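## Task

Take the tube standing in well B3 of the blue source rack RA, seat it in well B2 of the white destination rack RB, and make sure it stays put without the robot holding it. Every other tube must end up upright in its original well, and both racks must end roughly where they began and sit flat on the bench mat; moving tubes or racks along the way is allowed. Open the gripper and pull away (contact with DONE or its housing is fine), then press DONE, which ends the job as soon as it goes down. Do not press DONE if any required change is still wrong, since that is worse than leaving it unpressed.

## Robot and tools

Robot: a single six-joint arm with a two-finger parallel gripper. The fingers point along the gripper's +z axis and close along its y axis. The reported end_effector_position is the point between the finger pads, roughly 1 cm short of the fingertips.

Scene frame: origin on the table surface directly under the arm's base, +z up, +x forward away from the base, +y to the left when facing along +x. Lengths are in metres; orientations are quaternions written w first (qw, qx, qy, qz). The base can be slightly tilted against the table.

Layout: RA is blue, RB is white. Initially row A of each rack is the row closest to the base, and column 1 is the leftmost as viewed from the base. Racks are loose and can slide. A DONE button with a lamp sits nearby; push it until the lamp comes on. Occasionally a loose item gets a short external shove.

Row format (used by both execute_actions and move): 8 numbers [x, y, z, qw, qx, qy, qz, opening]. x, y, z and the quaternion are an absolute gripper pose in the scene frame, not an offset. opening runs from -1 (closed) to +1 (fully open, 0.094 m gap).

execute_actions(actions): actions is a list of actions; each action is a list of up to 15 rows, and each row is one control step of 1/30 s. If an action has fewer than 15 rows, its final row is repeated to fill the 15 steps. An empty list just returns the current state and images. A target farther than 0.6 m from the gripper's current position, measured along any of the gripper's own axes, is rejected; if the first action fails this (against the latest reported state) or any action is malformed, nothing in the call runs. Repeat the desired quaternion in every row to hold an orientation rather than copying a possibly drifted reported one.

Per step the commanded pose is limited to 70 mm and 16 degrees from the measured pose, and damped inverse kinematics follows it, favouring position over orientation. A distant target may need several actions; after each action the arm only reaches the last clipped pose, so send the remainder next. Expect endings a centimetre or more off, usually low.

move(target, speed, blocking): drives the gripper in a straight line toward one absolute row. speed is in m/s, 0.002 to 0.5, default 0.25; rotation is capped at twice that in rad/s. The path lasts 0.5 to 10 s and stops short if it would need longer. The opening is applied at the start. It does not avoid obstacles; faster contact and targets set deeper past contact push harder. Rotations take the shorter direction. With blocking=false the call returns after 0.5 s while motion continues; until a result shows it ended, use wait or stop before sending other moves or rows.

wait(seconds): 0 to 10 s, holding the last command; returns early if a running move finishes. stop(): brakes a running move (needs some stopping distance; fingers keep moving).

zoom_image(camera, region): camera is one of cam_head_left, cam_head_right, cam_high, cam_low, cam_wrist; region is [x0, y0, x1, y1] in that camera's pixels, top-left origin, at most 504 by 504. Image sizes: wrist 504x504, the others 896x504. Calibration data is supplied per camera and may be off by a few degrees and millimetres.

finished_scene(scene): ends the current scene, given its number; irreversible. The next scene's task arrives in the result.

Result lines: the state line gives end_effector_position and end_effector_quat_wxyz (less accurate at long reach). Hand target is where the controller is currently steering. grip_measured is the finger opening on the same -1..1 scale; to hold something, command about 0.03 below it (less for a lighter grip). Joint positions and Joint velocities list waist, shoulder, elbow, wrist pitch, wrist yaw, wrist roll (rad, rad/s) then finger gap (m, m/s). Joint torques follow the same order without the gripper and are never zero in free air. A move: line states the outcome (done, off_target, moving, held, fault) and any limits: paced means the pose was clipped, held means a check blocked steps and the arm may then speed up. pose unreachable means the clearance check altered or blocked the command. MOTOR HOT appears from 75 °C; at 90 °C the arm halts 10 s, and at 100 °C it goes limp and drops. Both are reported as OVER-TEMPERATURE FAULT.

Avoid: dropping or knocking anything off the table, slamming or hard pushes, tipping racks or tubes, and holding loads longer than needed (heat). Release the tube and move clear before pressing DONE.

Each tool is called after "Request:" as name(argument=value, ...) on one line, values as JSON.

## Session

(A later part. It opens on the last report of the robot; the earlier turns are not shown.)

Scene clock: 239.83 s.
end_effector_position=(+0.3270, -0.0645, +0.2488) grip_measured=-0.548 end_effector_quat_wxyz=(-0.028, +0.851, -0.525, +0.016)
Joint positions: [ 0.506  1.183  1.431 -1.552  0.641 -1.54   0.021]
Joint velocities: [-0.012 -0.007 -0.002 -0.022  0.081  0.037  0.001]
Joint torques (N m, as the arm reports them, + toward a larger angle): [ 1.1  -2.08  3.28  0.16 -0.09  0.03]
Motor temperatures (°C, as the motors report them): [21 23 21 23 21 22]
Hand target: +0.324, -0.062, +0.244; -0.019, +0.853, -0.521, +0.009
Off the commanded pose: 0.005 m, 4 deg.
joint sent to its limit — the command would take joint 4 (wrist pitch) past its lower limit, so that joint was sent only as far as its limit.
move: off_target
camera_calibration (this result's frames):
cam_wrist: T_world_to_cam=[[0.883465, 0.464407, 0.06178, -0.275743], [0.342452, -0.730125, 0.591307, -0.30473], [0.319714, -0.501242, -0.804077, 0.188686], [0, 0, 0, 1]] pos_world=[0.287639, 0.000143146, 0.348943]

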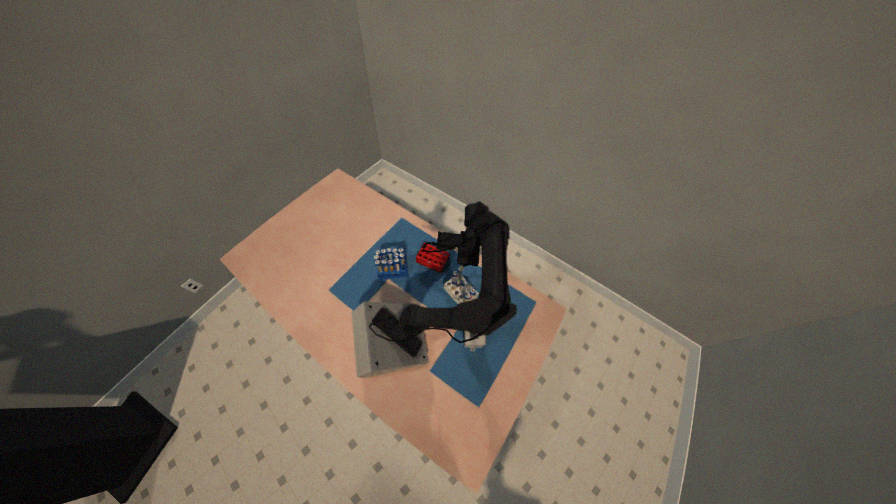

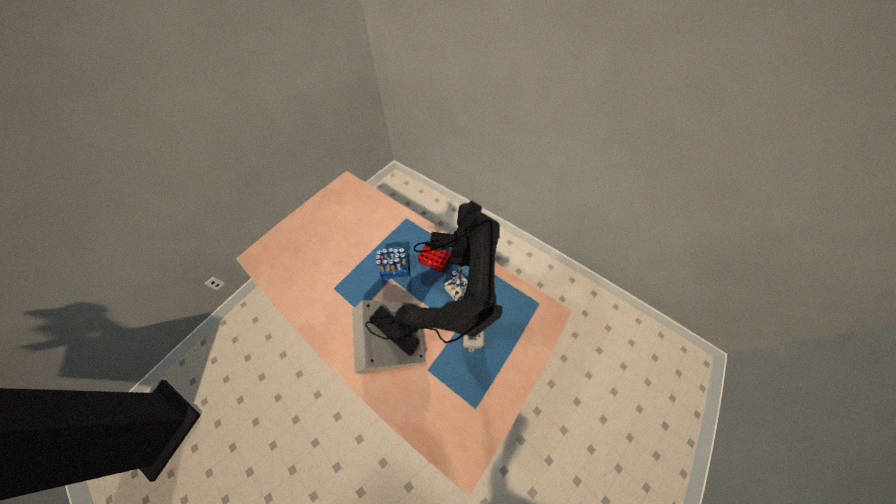

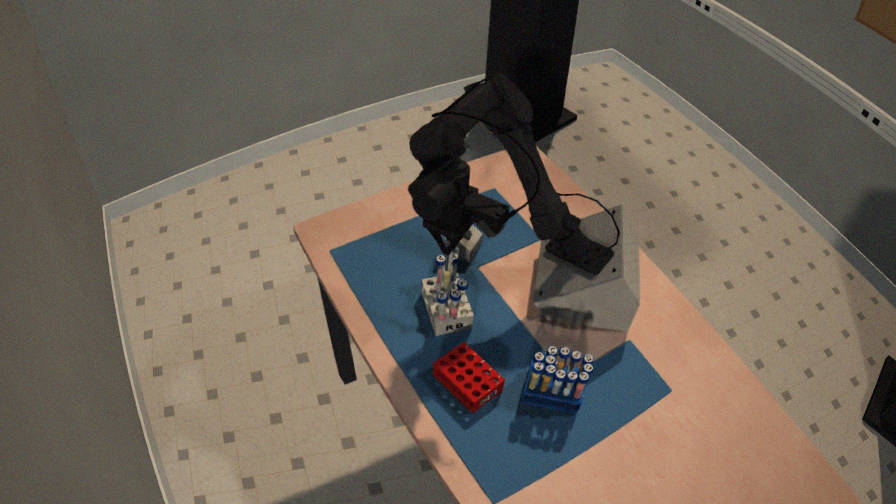

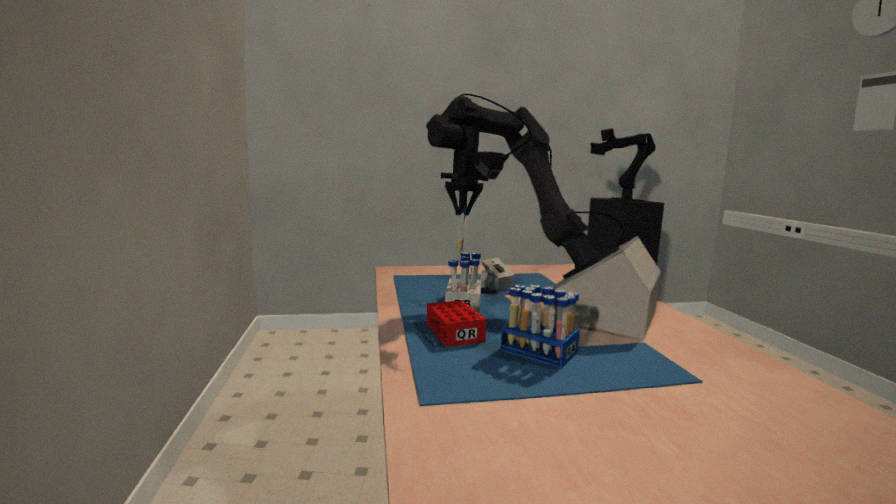

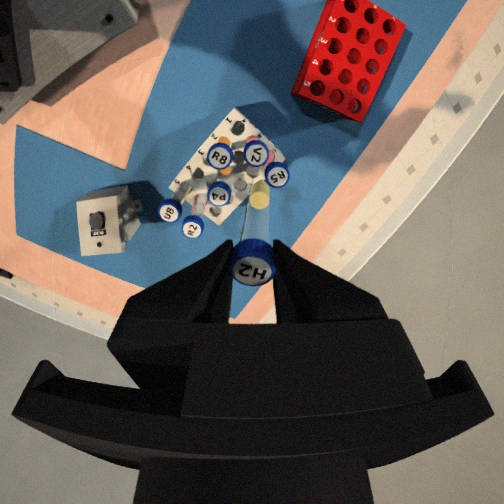

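Request:
move(target=[0.305,-0.059,0.28,0,0.853,-0.522,0,-0.6], speed=0.04)

Request:
move(target=[0.305,-0.059,0.232,0,0.853,-0.522,0,-0.6], speed=0.025)

Request:
zoom_image(camera="cam_wrist", region=[150,100,350,300])

Request:
zoom_image(camera="cam_low", region=[400,170,540,310])

Scene clock: 250.30 s.
end_effector_position=(+0.3103, -0.0603, +0.2752) grip_measured=-0.548 end_effector_quat_wxyz=(-0.112, +0.850, -0.514, +0.026)
Joint positions: [ 0.627  1.037  1.395 -1.552  0.613 -1.527  0.021]
Joint velocities: [ 0.012  0.032  0.012  0.007  0.022 -0.007 -0.001]
Joint torques (N m, as the arm reports them, + toward a larger angle): [ 2.12 -3.39  3.57  0.39 -0.28  0.12]
Motor temperatures (°C, as the motors report them): [21 23 21 23 21 22]
Hand target: +0.306, -0.059, +0.279; -0.129, +0.846, -0.517, +0.020
Off the commanded pose: 0.007 m, 13 deg.
joint sent to its limit — the command would take joint 4 (wrist pitch) past its lower limit, so that joint was sent only as far as its limit.
move: off_target
camera_calibration (this result's frames):
cam_wrist: T_world_to_cam=[[0.859978, 0.462531, 0.215644, -0.299675], [0.297881, -0.798058, 0.523804, -0.283197], [0.414372, -0.386224, -0.824091, 0.200431], [0, 0, 0, 1]] pos_world=[0.25902, -0.00998749, 0.378137]

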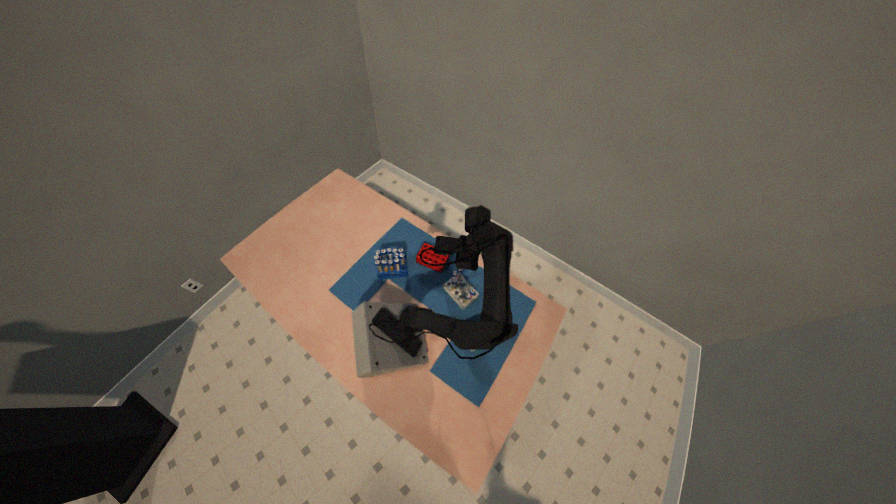

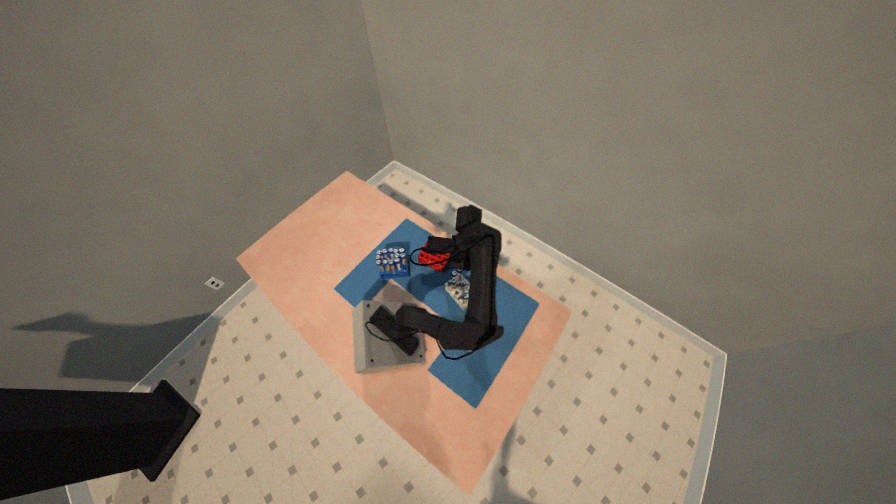

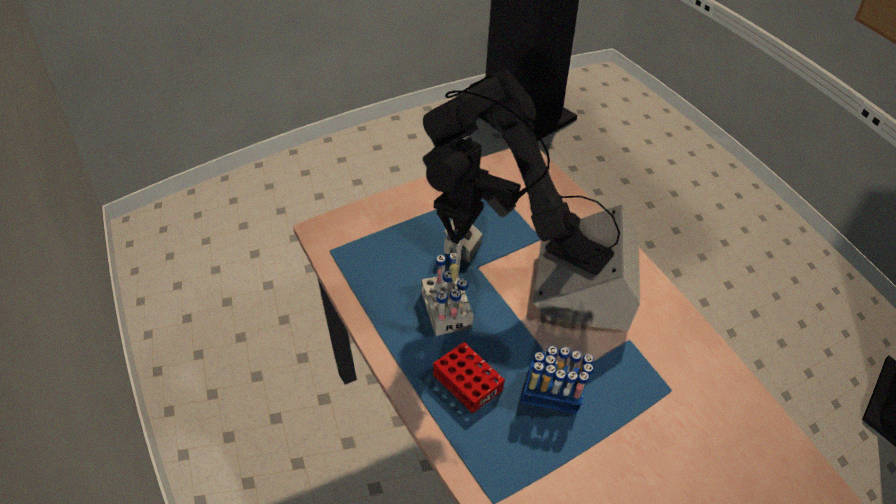

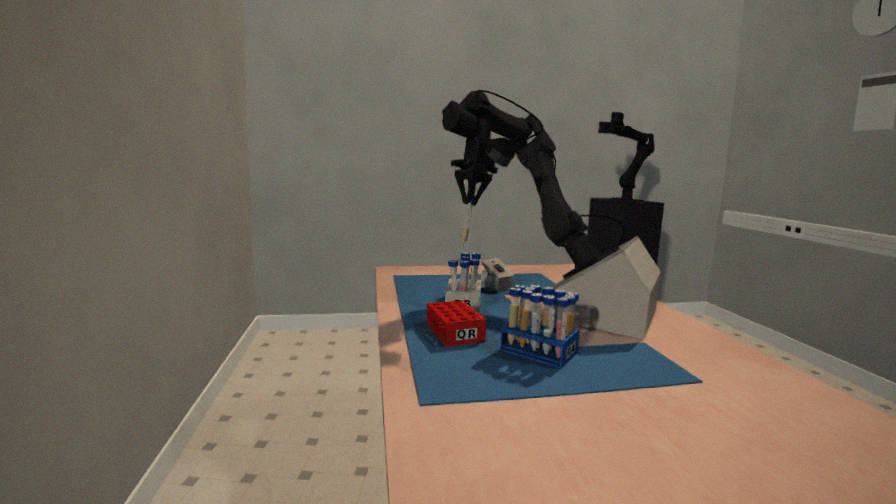

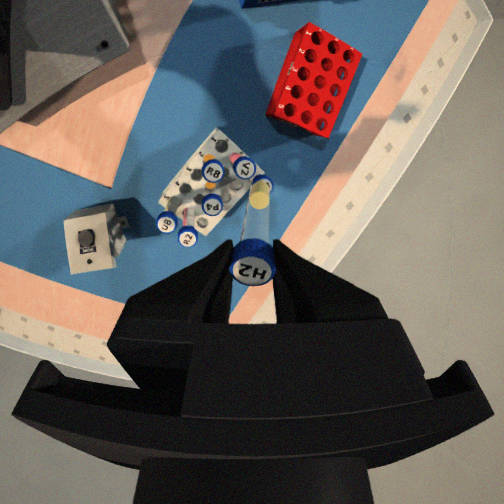

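Scene clock: 255.17 s.
end_effector_position=(+0.3064, -0.0604, +0.2346) grip_measured=-0.548 end_effector_quat_wxyz=(-0.007, +0.855, -0.519, +0.008)
Joint positions: [ 0.53   1.156  1.328 -1.552  0.653 -1.491  0.021]
Joint velocities: [ 0.007  0.027 -0.012 -0.007 -0.051  0.081  0.001]
Joint torques (N m, as the arm reports them, + toward a larger angle): [ 1.05 -1.83  3.63  0.13 -0.06  0.11]
Motor temperatures (°C, as the motors report them): [21 23 21 23 21 22]
Hand target: +0.305, -0.059, +0.231; +0.000, +0.854, -0.521, +0.002
Off the commanded pose: 0.003 m, 1 deg.
move: done
camera_calibration (this result's frames):
cam_wrist: T_world_to_cam=[[0.878149, 0.478113, 0.0161791, -0.245385], [0.374349, -0.707837, 0.599024, -0.296566], [0.297853, -0.519976, -0.800568, 0.190602], [0, 0, 0, 1]] pos_world=[0.269733, 0.0065096, 0.33421]

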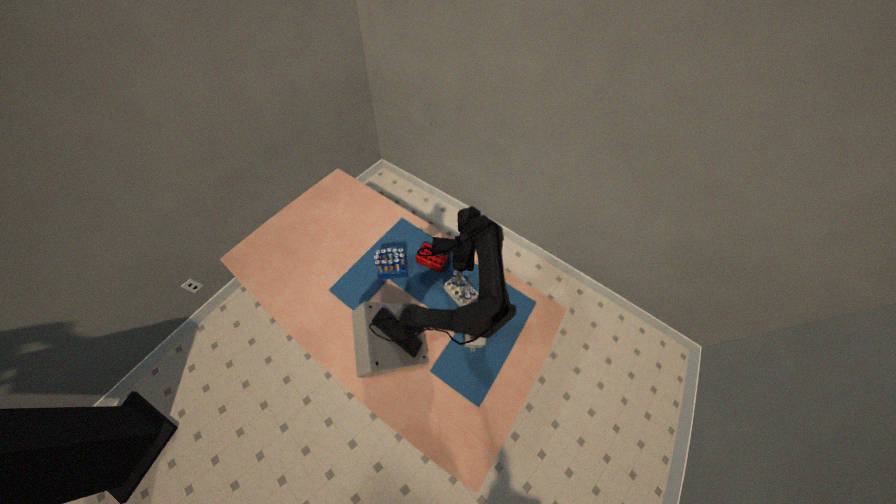

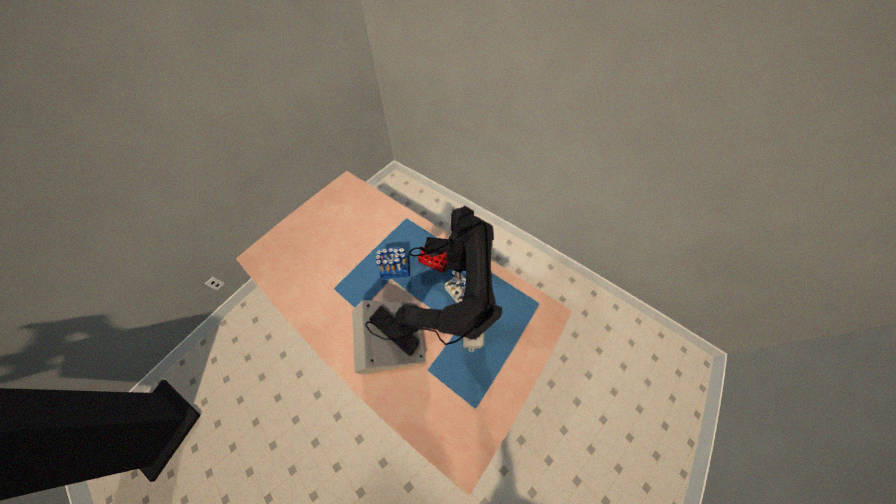

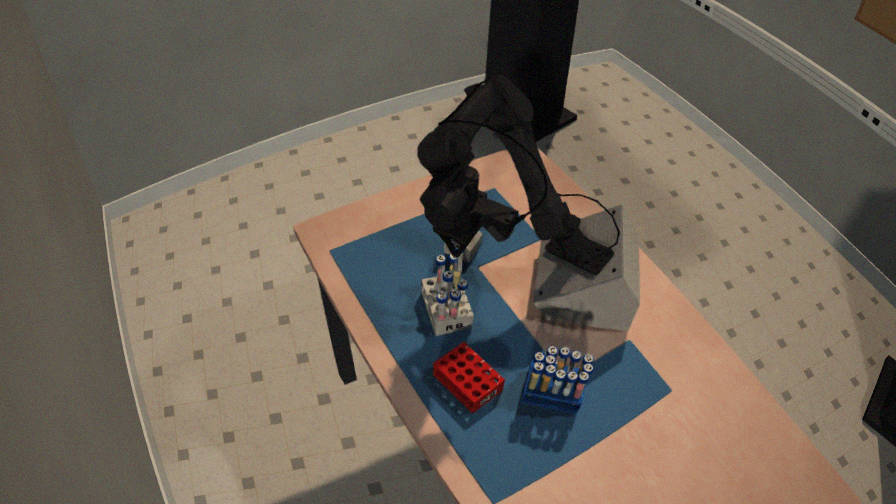

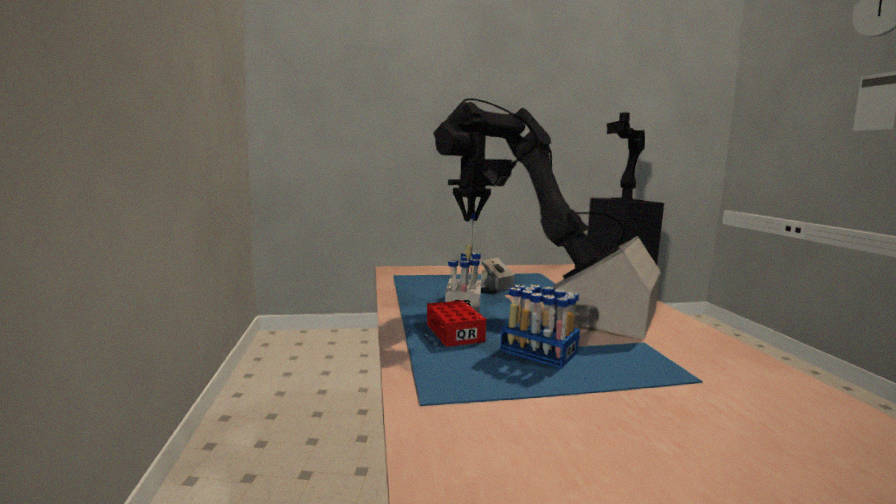

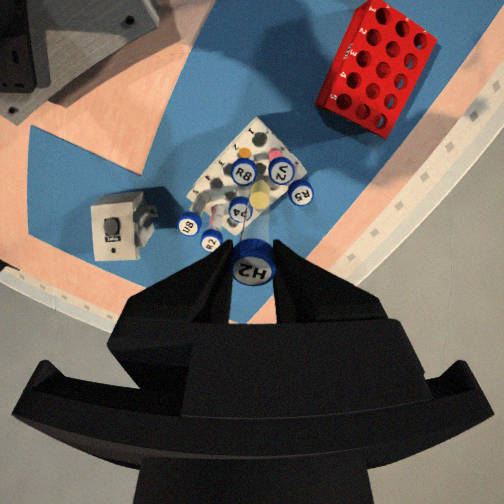

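Region (150, 100, 350, 300) of cam_wrist's 504x504 image, scaled by 2.520, with more detail than that image has.

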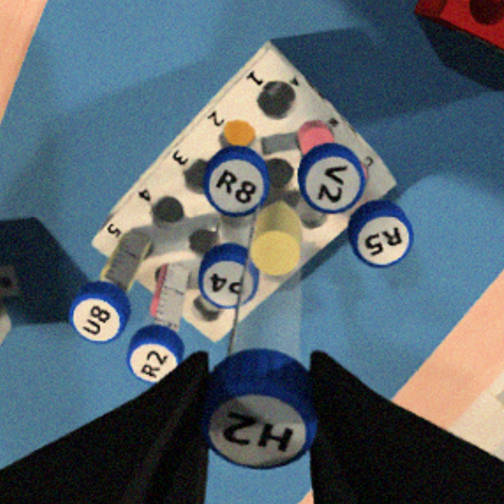

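Region (400, 170, 540, 310) of cam_low's 896x504 image, scaled by 3.600, with more detail than that image has.

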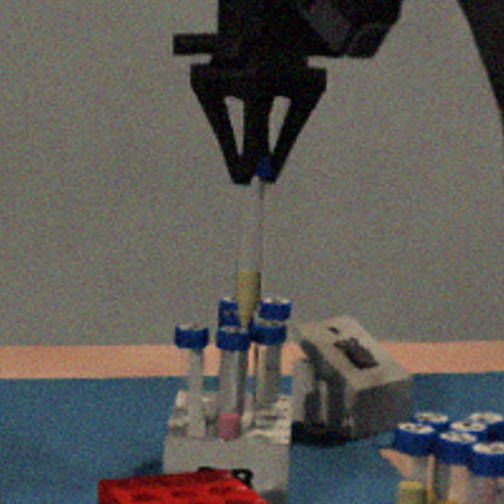

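Request:
move(target=[0.307,-0.063,0.205,0,0.853,-0.522,0,-0.6], speed=0.015)

Request:
zoom_image(camera="cam_wrist", region=[150,100,350,300])

Request:
zoom_image(camera="cam_low", region=[400,170,540,310])

Request:
zoom_image(camera="cam_high", region=[390,220,510,340])

Scene clock: 265.87 s.
end_effector_position=(+0.3078, -0.0642, +0.2034) grip_measured=-0.548 end_effector_quat_wxyz=(+0.014, +0.854, -0.519, +0.003)
Joint positions: [ 0.408  1.156  1.232 -1.416  0.639 -1.608  0.021]
Joint velocities: [ 0.002  0.012  0.002 -0.007 -0.007 -0.007 -0.001]
Joint torques (N m, as the arm reports them, + toward a larger angle): [ 1.04 -5.5   3.83  0.15 -0.2  -0.14]
Motor temperatures (°C, as the motors report them): [21 23 21 23 21 22]
Hand target: +0.307, -0.064, +0.205; +0.002, +0.853, -0.522, +0.002
Off the commanded pose: 0.002 m, 2 deg.
move: done
camera_calibration (this result's frames):
cam_wrist: T_world_to_cam=[[0.878988, 0.476228, -0.0242389, -0.236389], [0.390947, -0.690614, 0.608451, -0.286991], [0.273022, -0.544297, -0.793221, 0.16785], [0, 0, 0, 1]] pos_world=[0.274155, 0.00573573, 0.302032]

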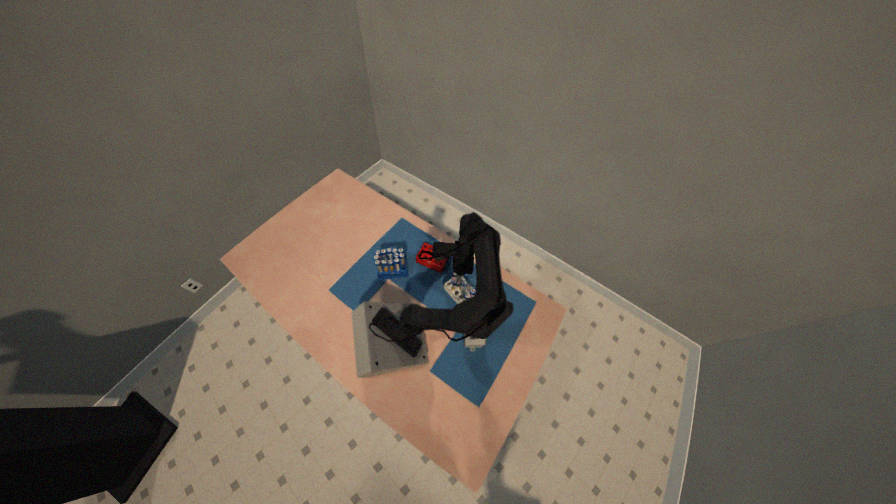

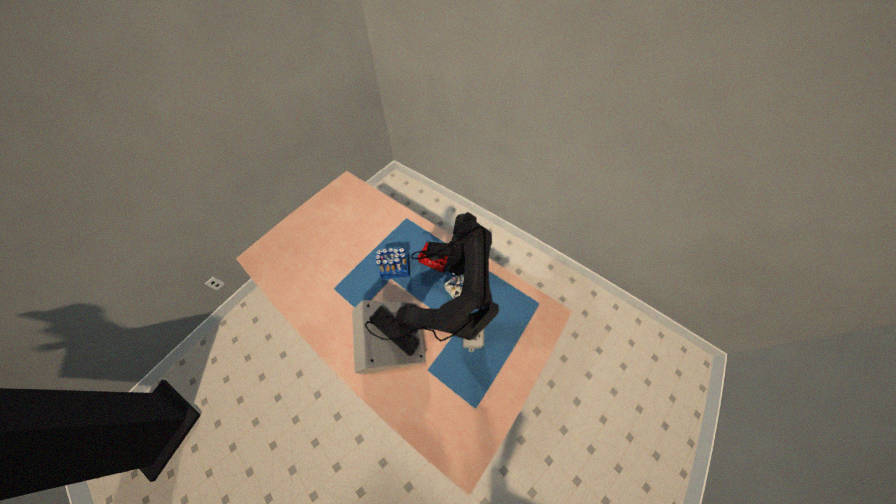

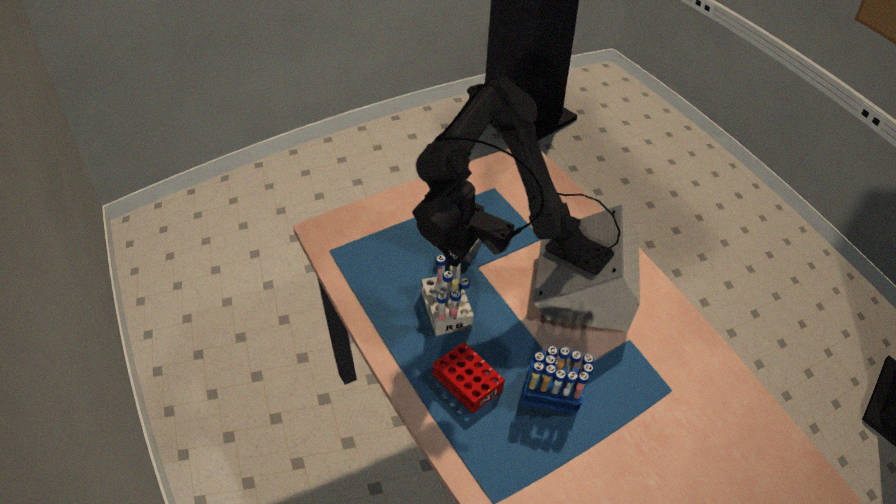

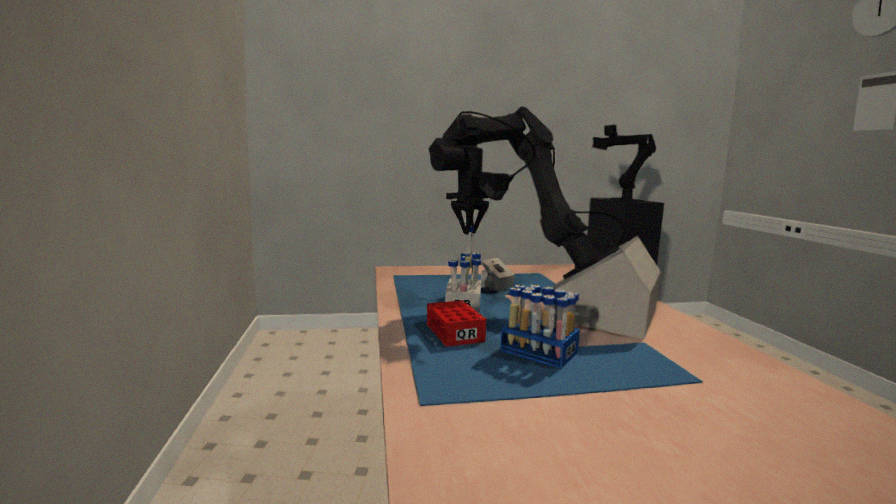

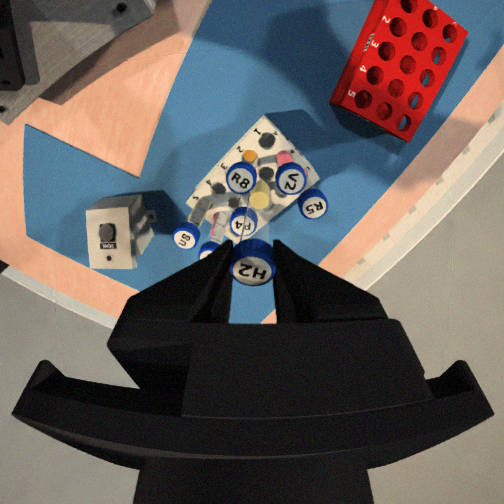

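Region (150, 100, 350, 300) of cam_wrist's 504x504 image, scaled by 2.520, with more detail than that image has.

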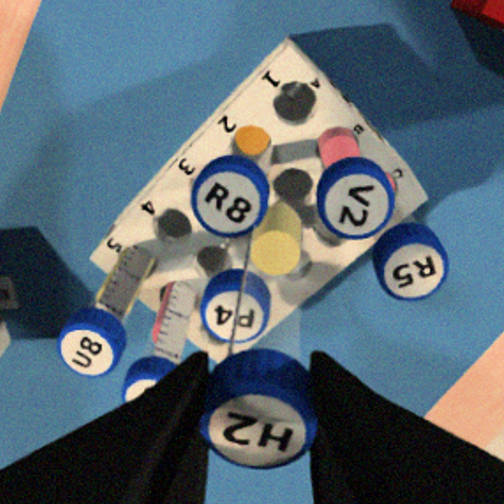

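Region (400, 170, 540, 310) of cam_low's 896x504 image, scaled by 3.600, with more detail than that image has.

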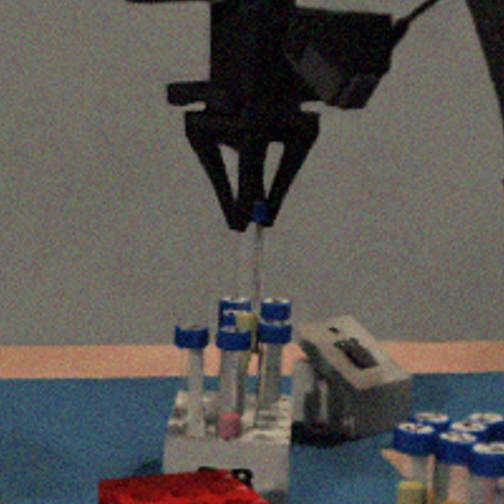

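Region (390, 220, 510, 340) of cam_high's 896x504 image, scaled by 4.200, with more detail than that image has.

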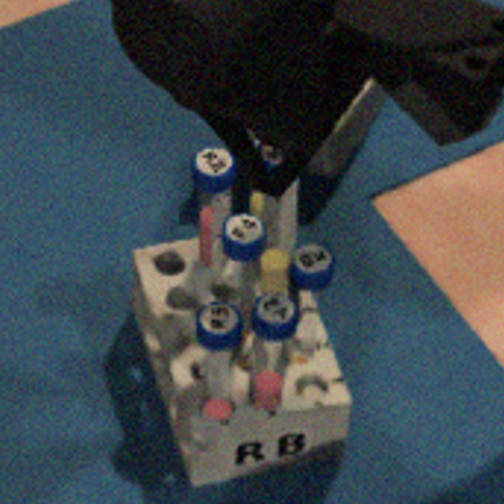

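Request:
move(target=[0.313,-0.061,0.172,0,0.853,-0.522,0,-0.6], speed=0.015)

Request:
zoom_image(camera="cam_wrist", region=[150,100,350,300])

Request:
zoom_image(camera="cam_high", region=[390,220,510,340])

Scene clock: 273.53 s.
end_effector_position=(+0.3131, -0.0630, +0.1713) grip_measured=-0.548 end_effector_quat_wxyz=(+0.012, +0.853, -0.521, +0.002)
Joint positions: [ 0.297  1.156  1.131 -1.235  0.605 -1.737  0.021]
Joint velocities: [ 0.007  0.002 -0.012 -0.007 -0.022 -0.051 -0.   ]
Joint torques (N m, as the arm reports them, + toward a larger angle): [ 1.06 -5.62  3.96  0.12 -0.19 -0.09]
Motor temperatures (°C, as the motors report them): [21 23 21 23 21 22]
Hand target: +0.313, -0.062, +0.172; +0.002, +0.853, -0.522, +0.001
Off the commanded pose: 0.002 m, 1 deg.
move: done
camera_calibration (this result's frames):
cam_wrist: T_world_to_cam=[[0.881116, 0.472417, -0.0213545, -0.243845], [0.387322, -0.695023, 0.605743, -0.267361], [0.271321, -0.542001, -0.795374, 0.142567], [0, 0, 0, 1]] pos_world=[0.279729, 0.00664598, 0.270139]

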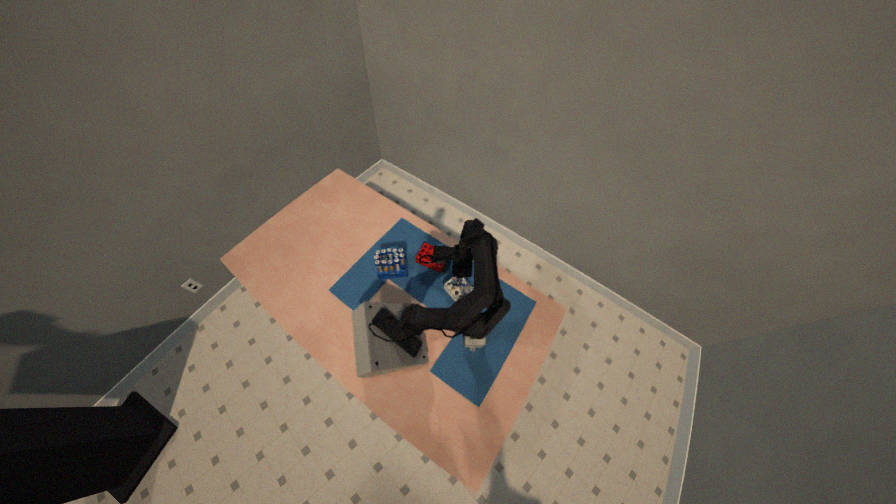

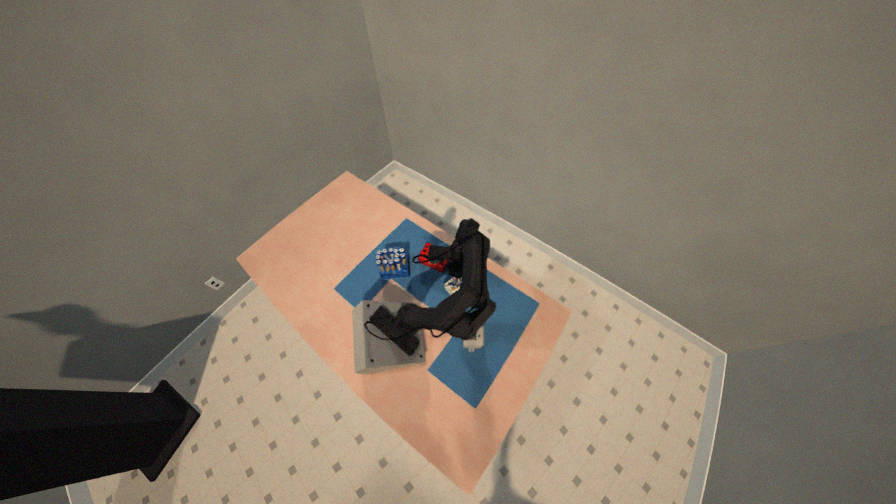

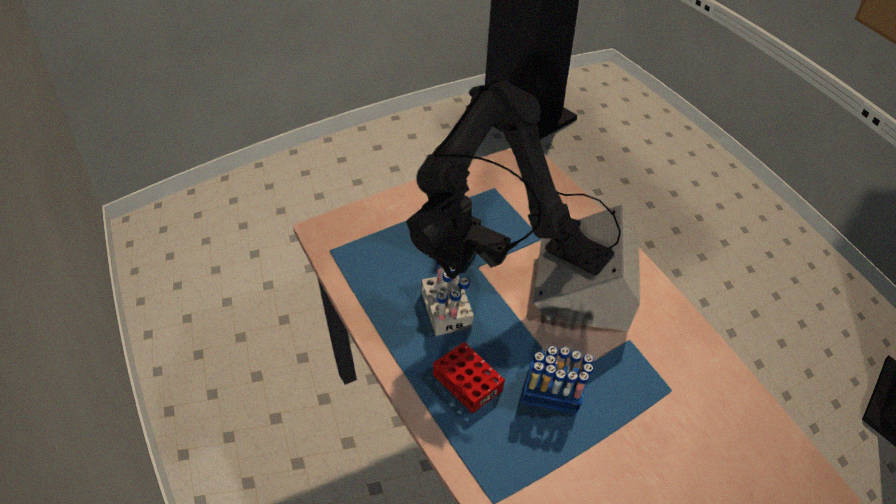

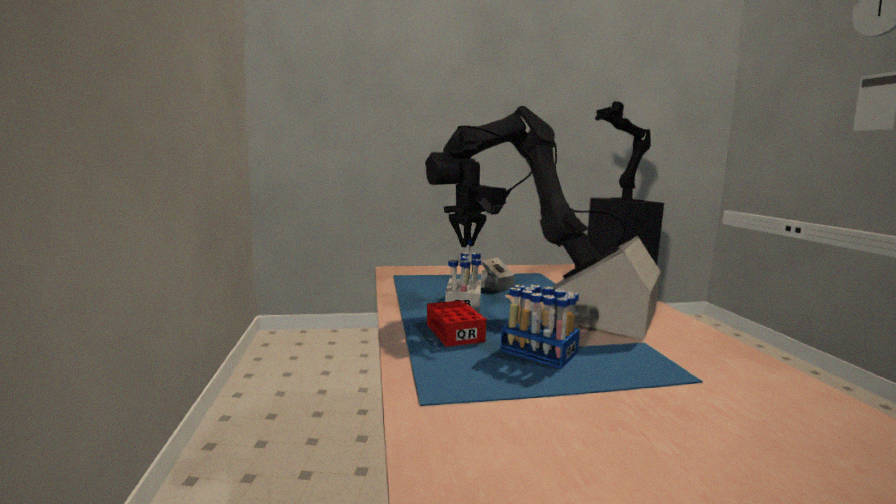

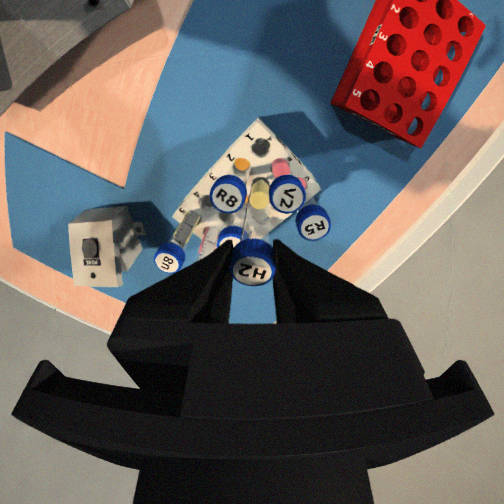

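Region (150, 100, 350, 300) of cam_wrist's 504x504 image, scaled by 2.520, with more detail than that image has.

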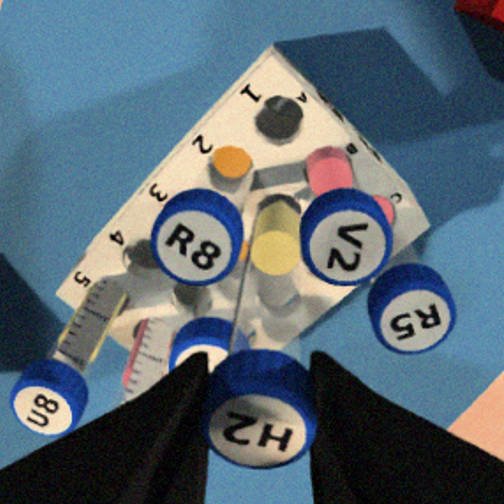

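Region (390, 220, 510, 340) of cam_high's 896x504 image, scaled by 4.200, with more detail than that image has.

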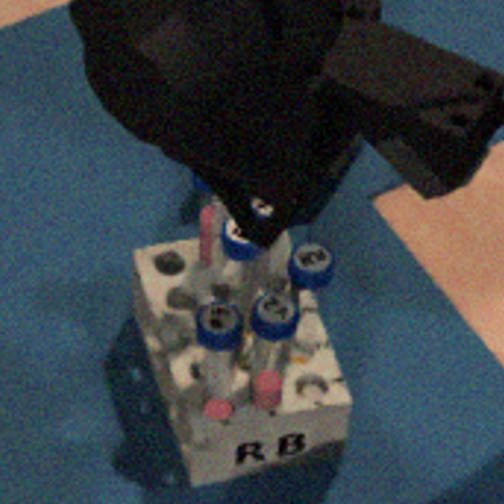

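Aligned; descend.

Request:
move(target=[0.313,-0.062,0.14,0,0.853,-0.522,0,-0.6], speed=0.012)

Request:
zoom_image(camera="cam_wrist", region=[150,100,350,300])

Request:
zoom_image(camera="cam_low", region=[400,170,540,310])

Scene clock: 281.30 s.
end_effector_position=(+0.3148, -0.0665, +0.1401) grip_measured=-0.548 end_effector_quat_wxyz=(+0.014, +0.852, -0.524, +0.008)
Joint positions: [ 0.198  1.156  1.029 -1.065  0.582 -1.847  0.021]
Joint velocities: [ 0.007  0.007  0.007  0.051  0.022 -0.022 -0.001]
Joint torques (N m, as the arm reports them, + toward a larger angle): [ 1.27 -5.96  3.74  0.1  -0.36 -0.09]
Motor temperatures (°C, as the motors report them): [21 23 21 23 21 22]
Hand target: +0.313, -0.063, +0.140; +0.002, +0.853, -0.522, +0.001
Off the commanded pose: 0.005 m, 2 deg.
move: done
camera_calibration (this result's frames):
cam_wrist: T_world_to_cam=[[0.884106, 0.466889, -0.0192694, -0.24595], [0.378695, -0.691722, 0.614907, -0.249848], [0.273764, -0.55094, -0.788364, 0.113085], [0, 0, 0, 1]] pos_world=[0.281104, 0.00430941, 0.238046]

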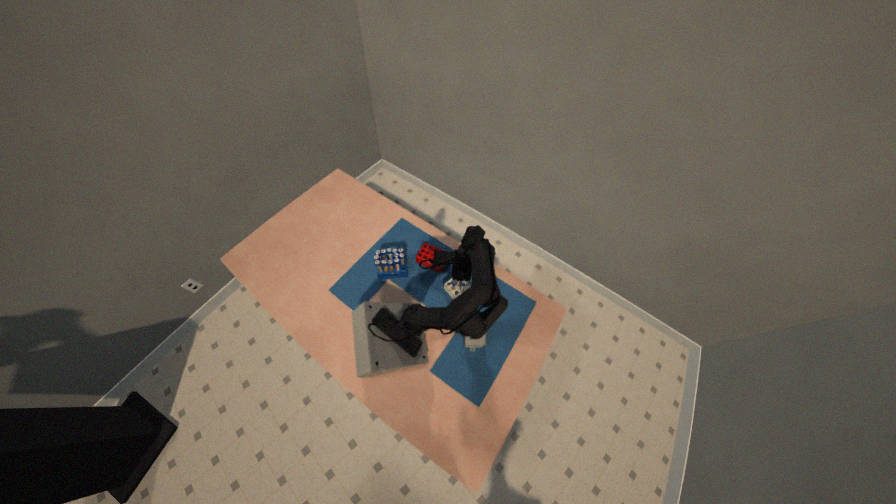

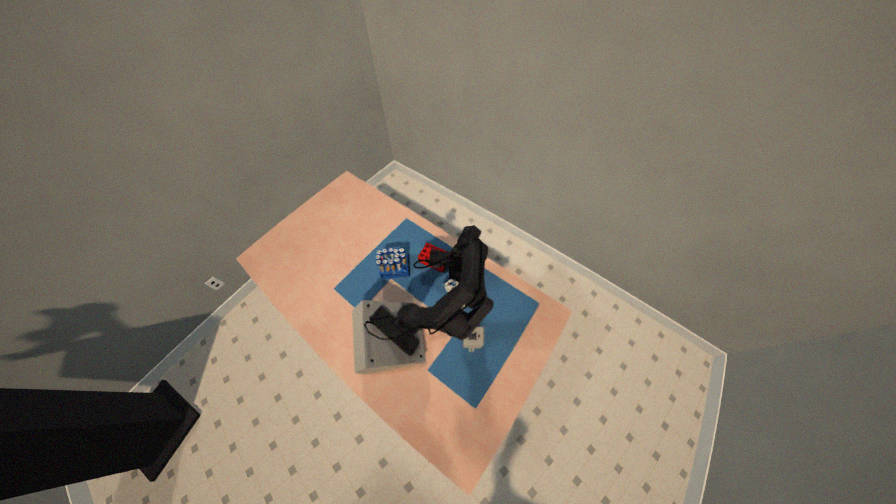

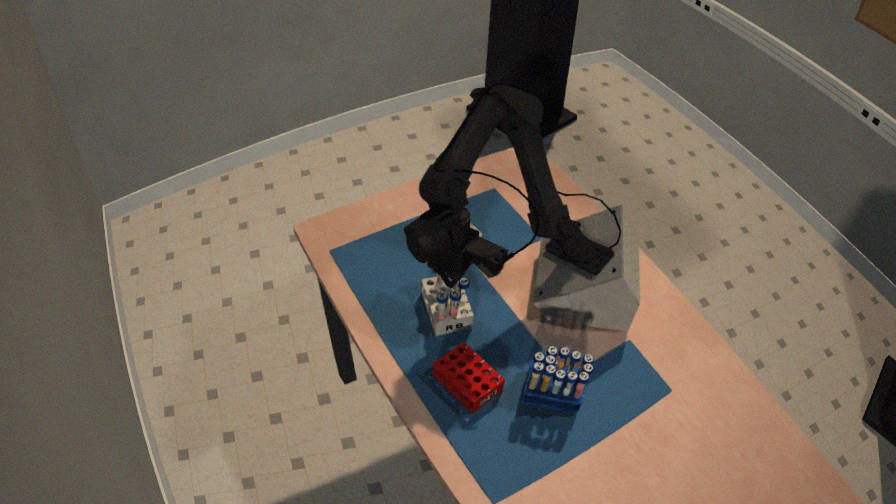

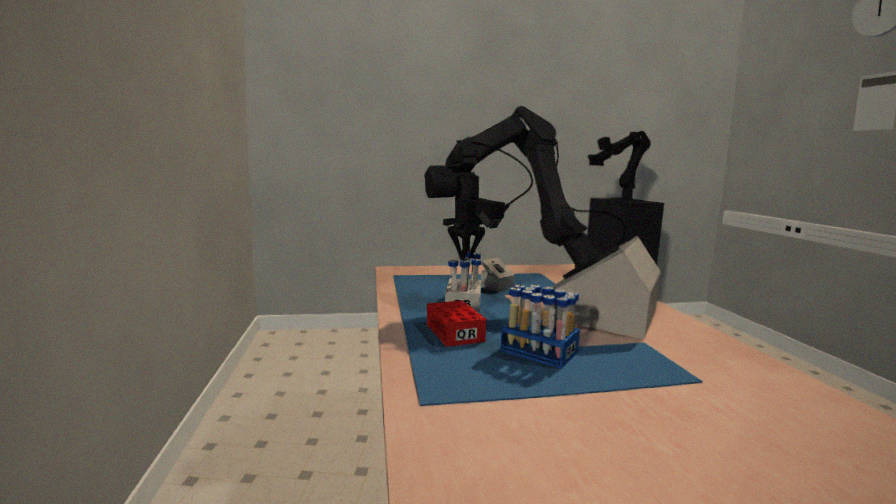

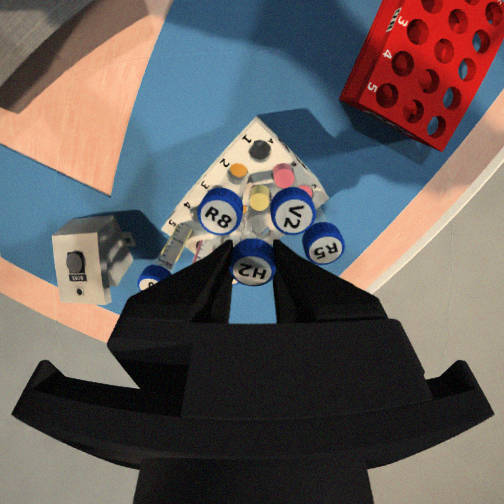

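Region (150, 100, 350, 300) of cam_wrist's 504x504 image, scaled by 2.520, with more detail than that image has.

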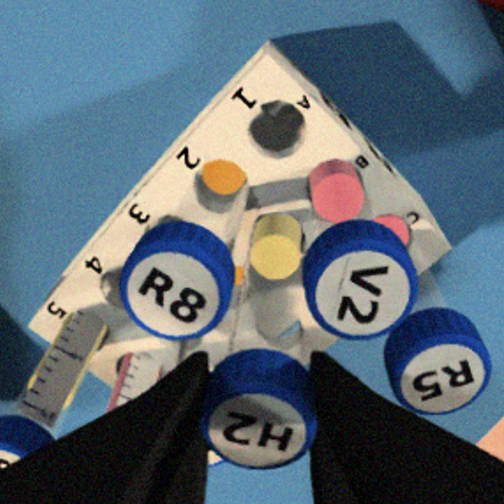

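Region (400, 170, 540, 310) of cam_low's 896x504 image, scaled by 3.600, with more detail than that image has.

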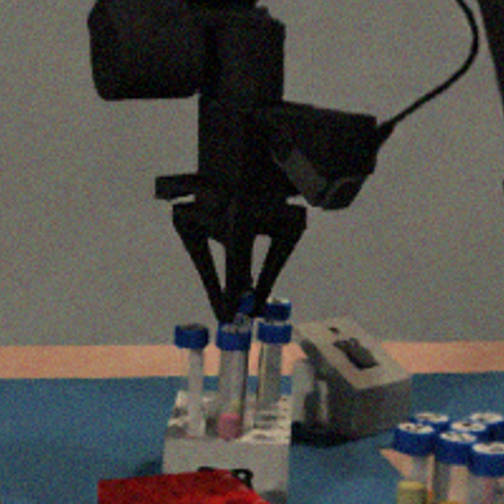

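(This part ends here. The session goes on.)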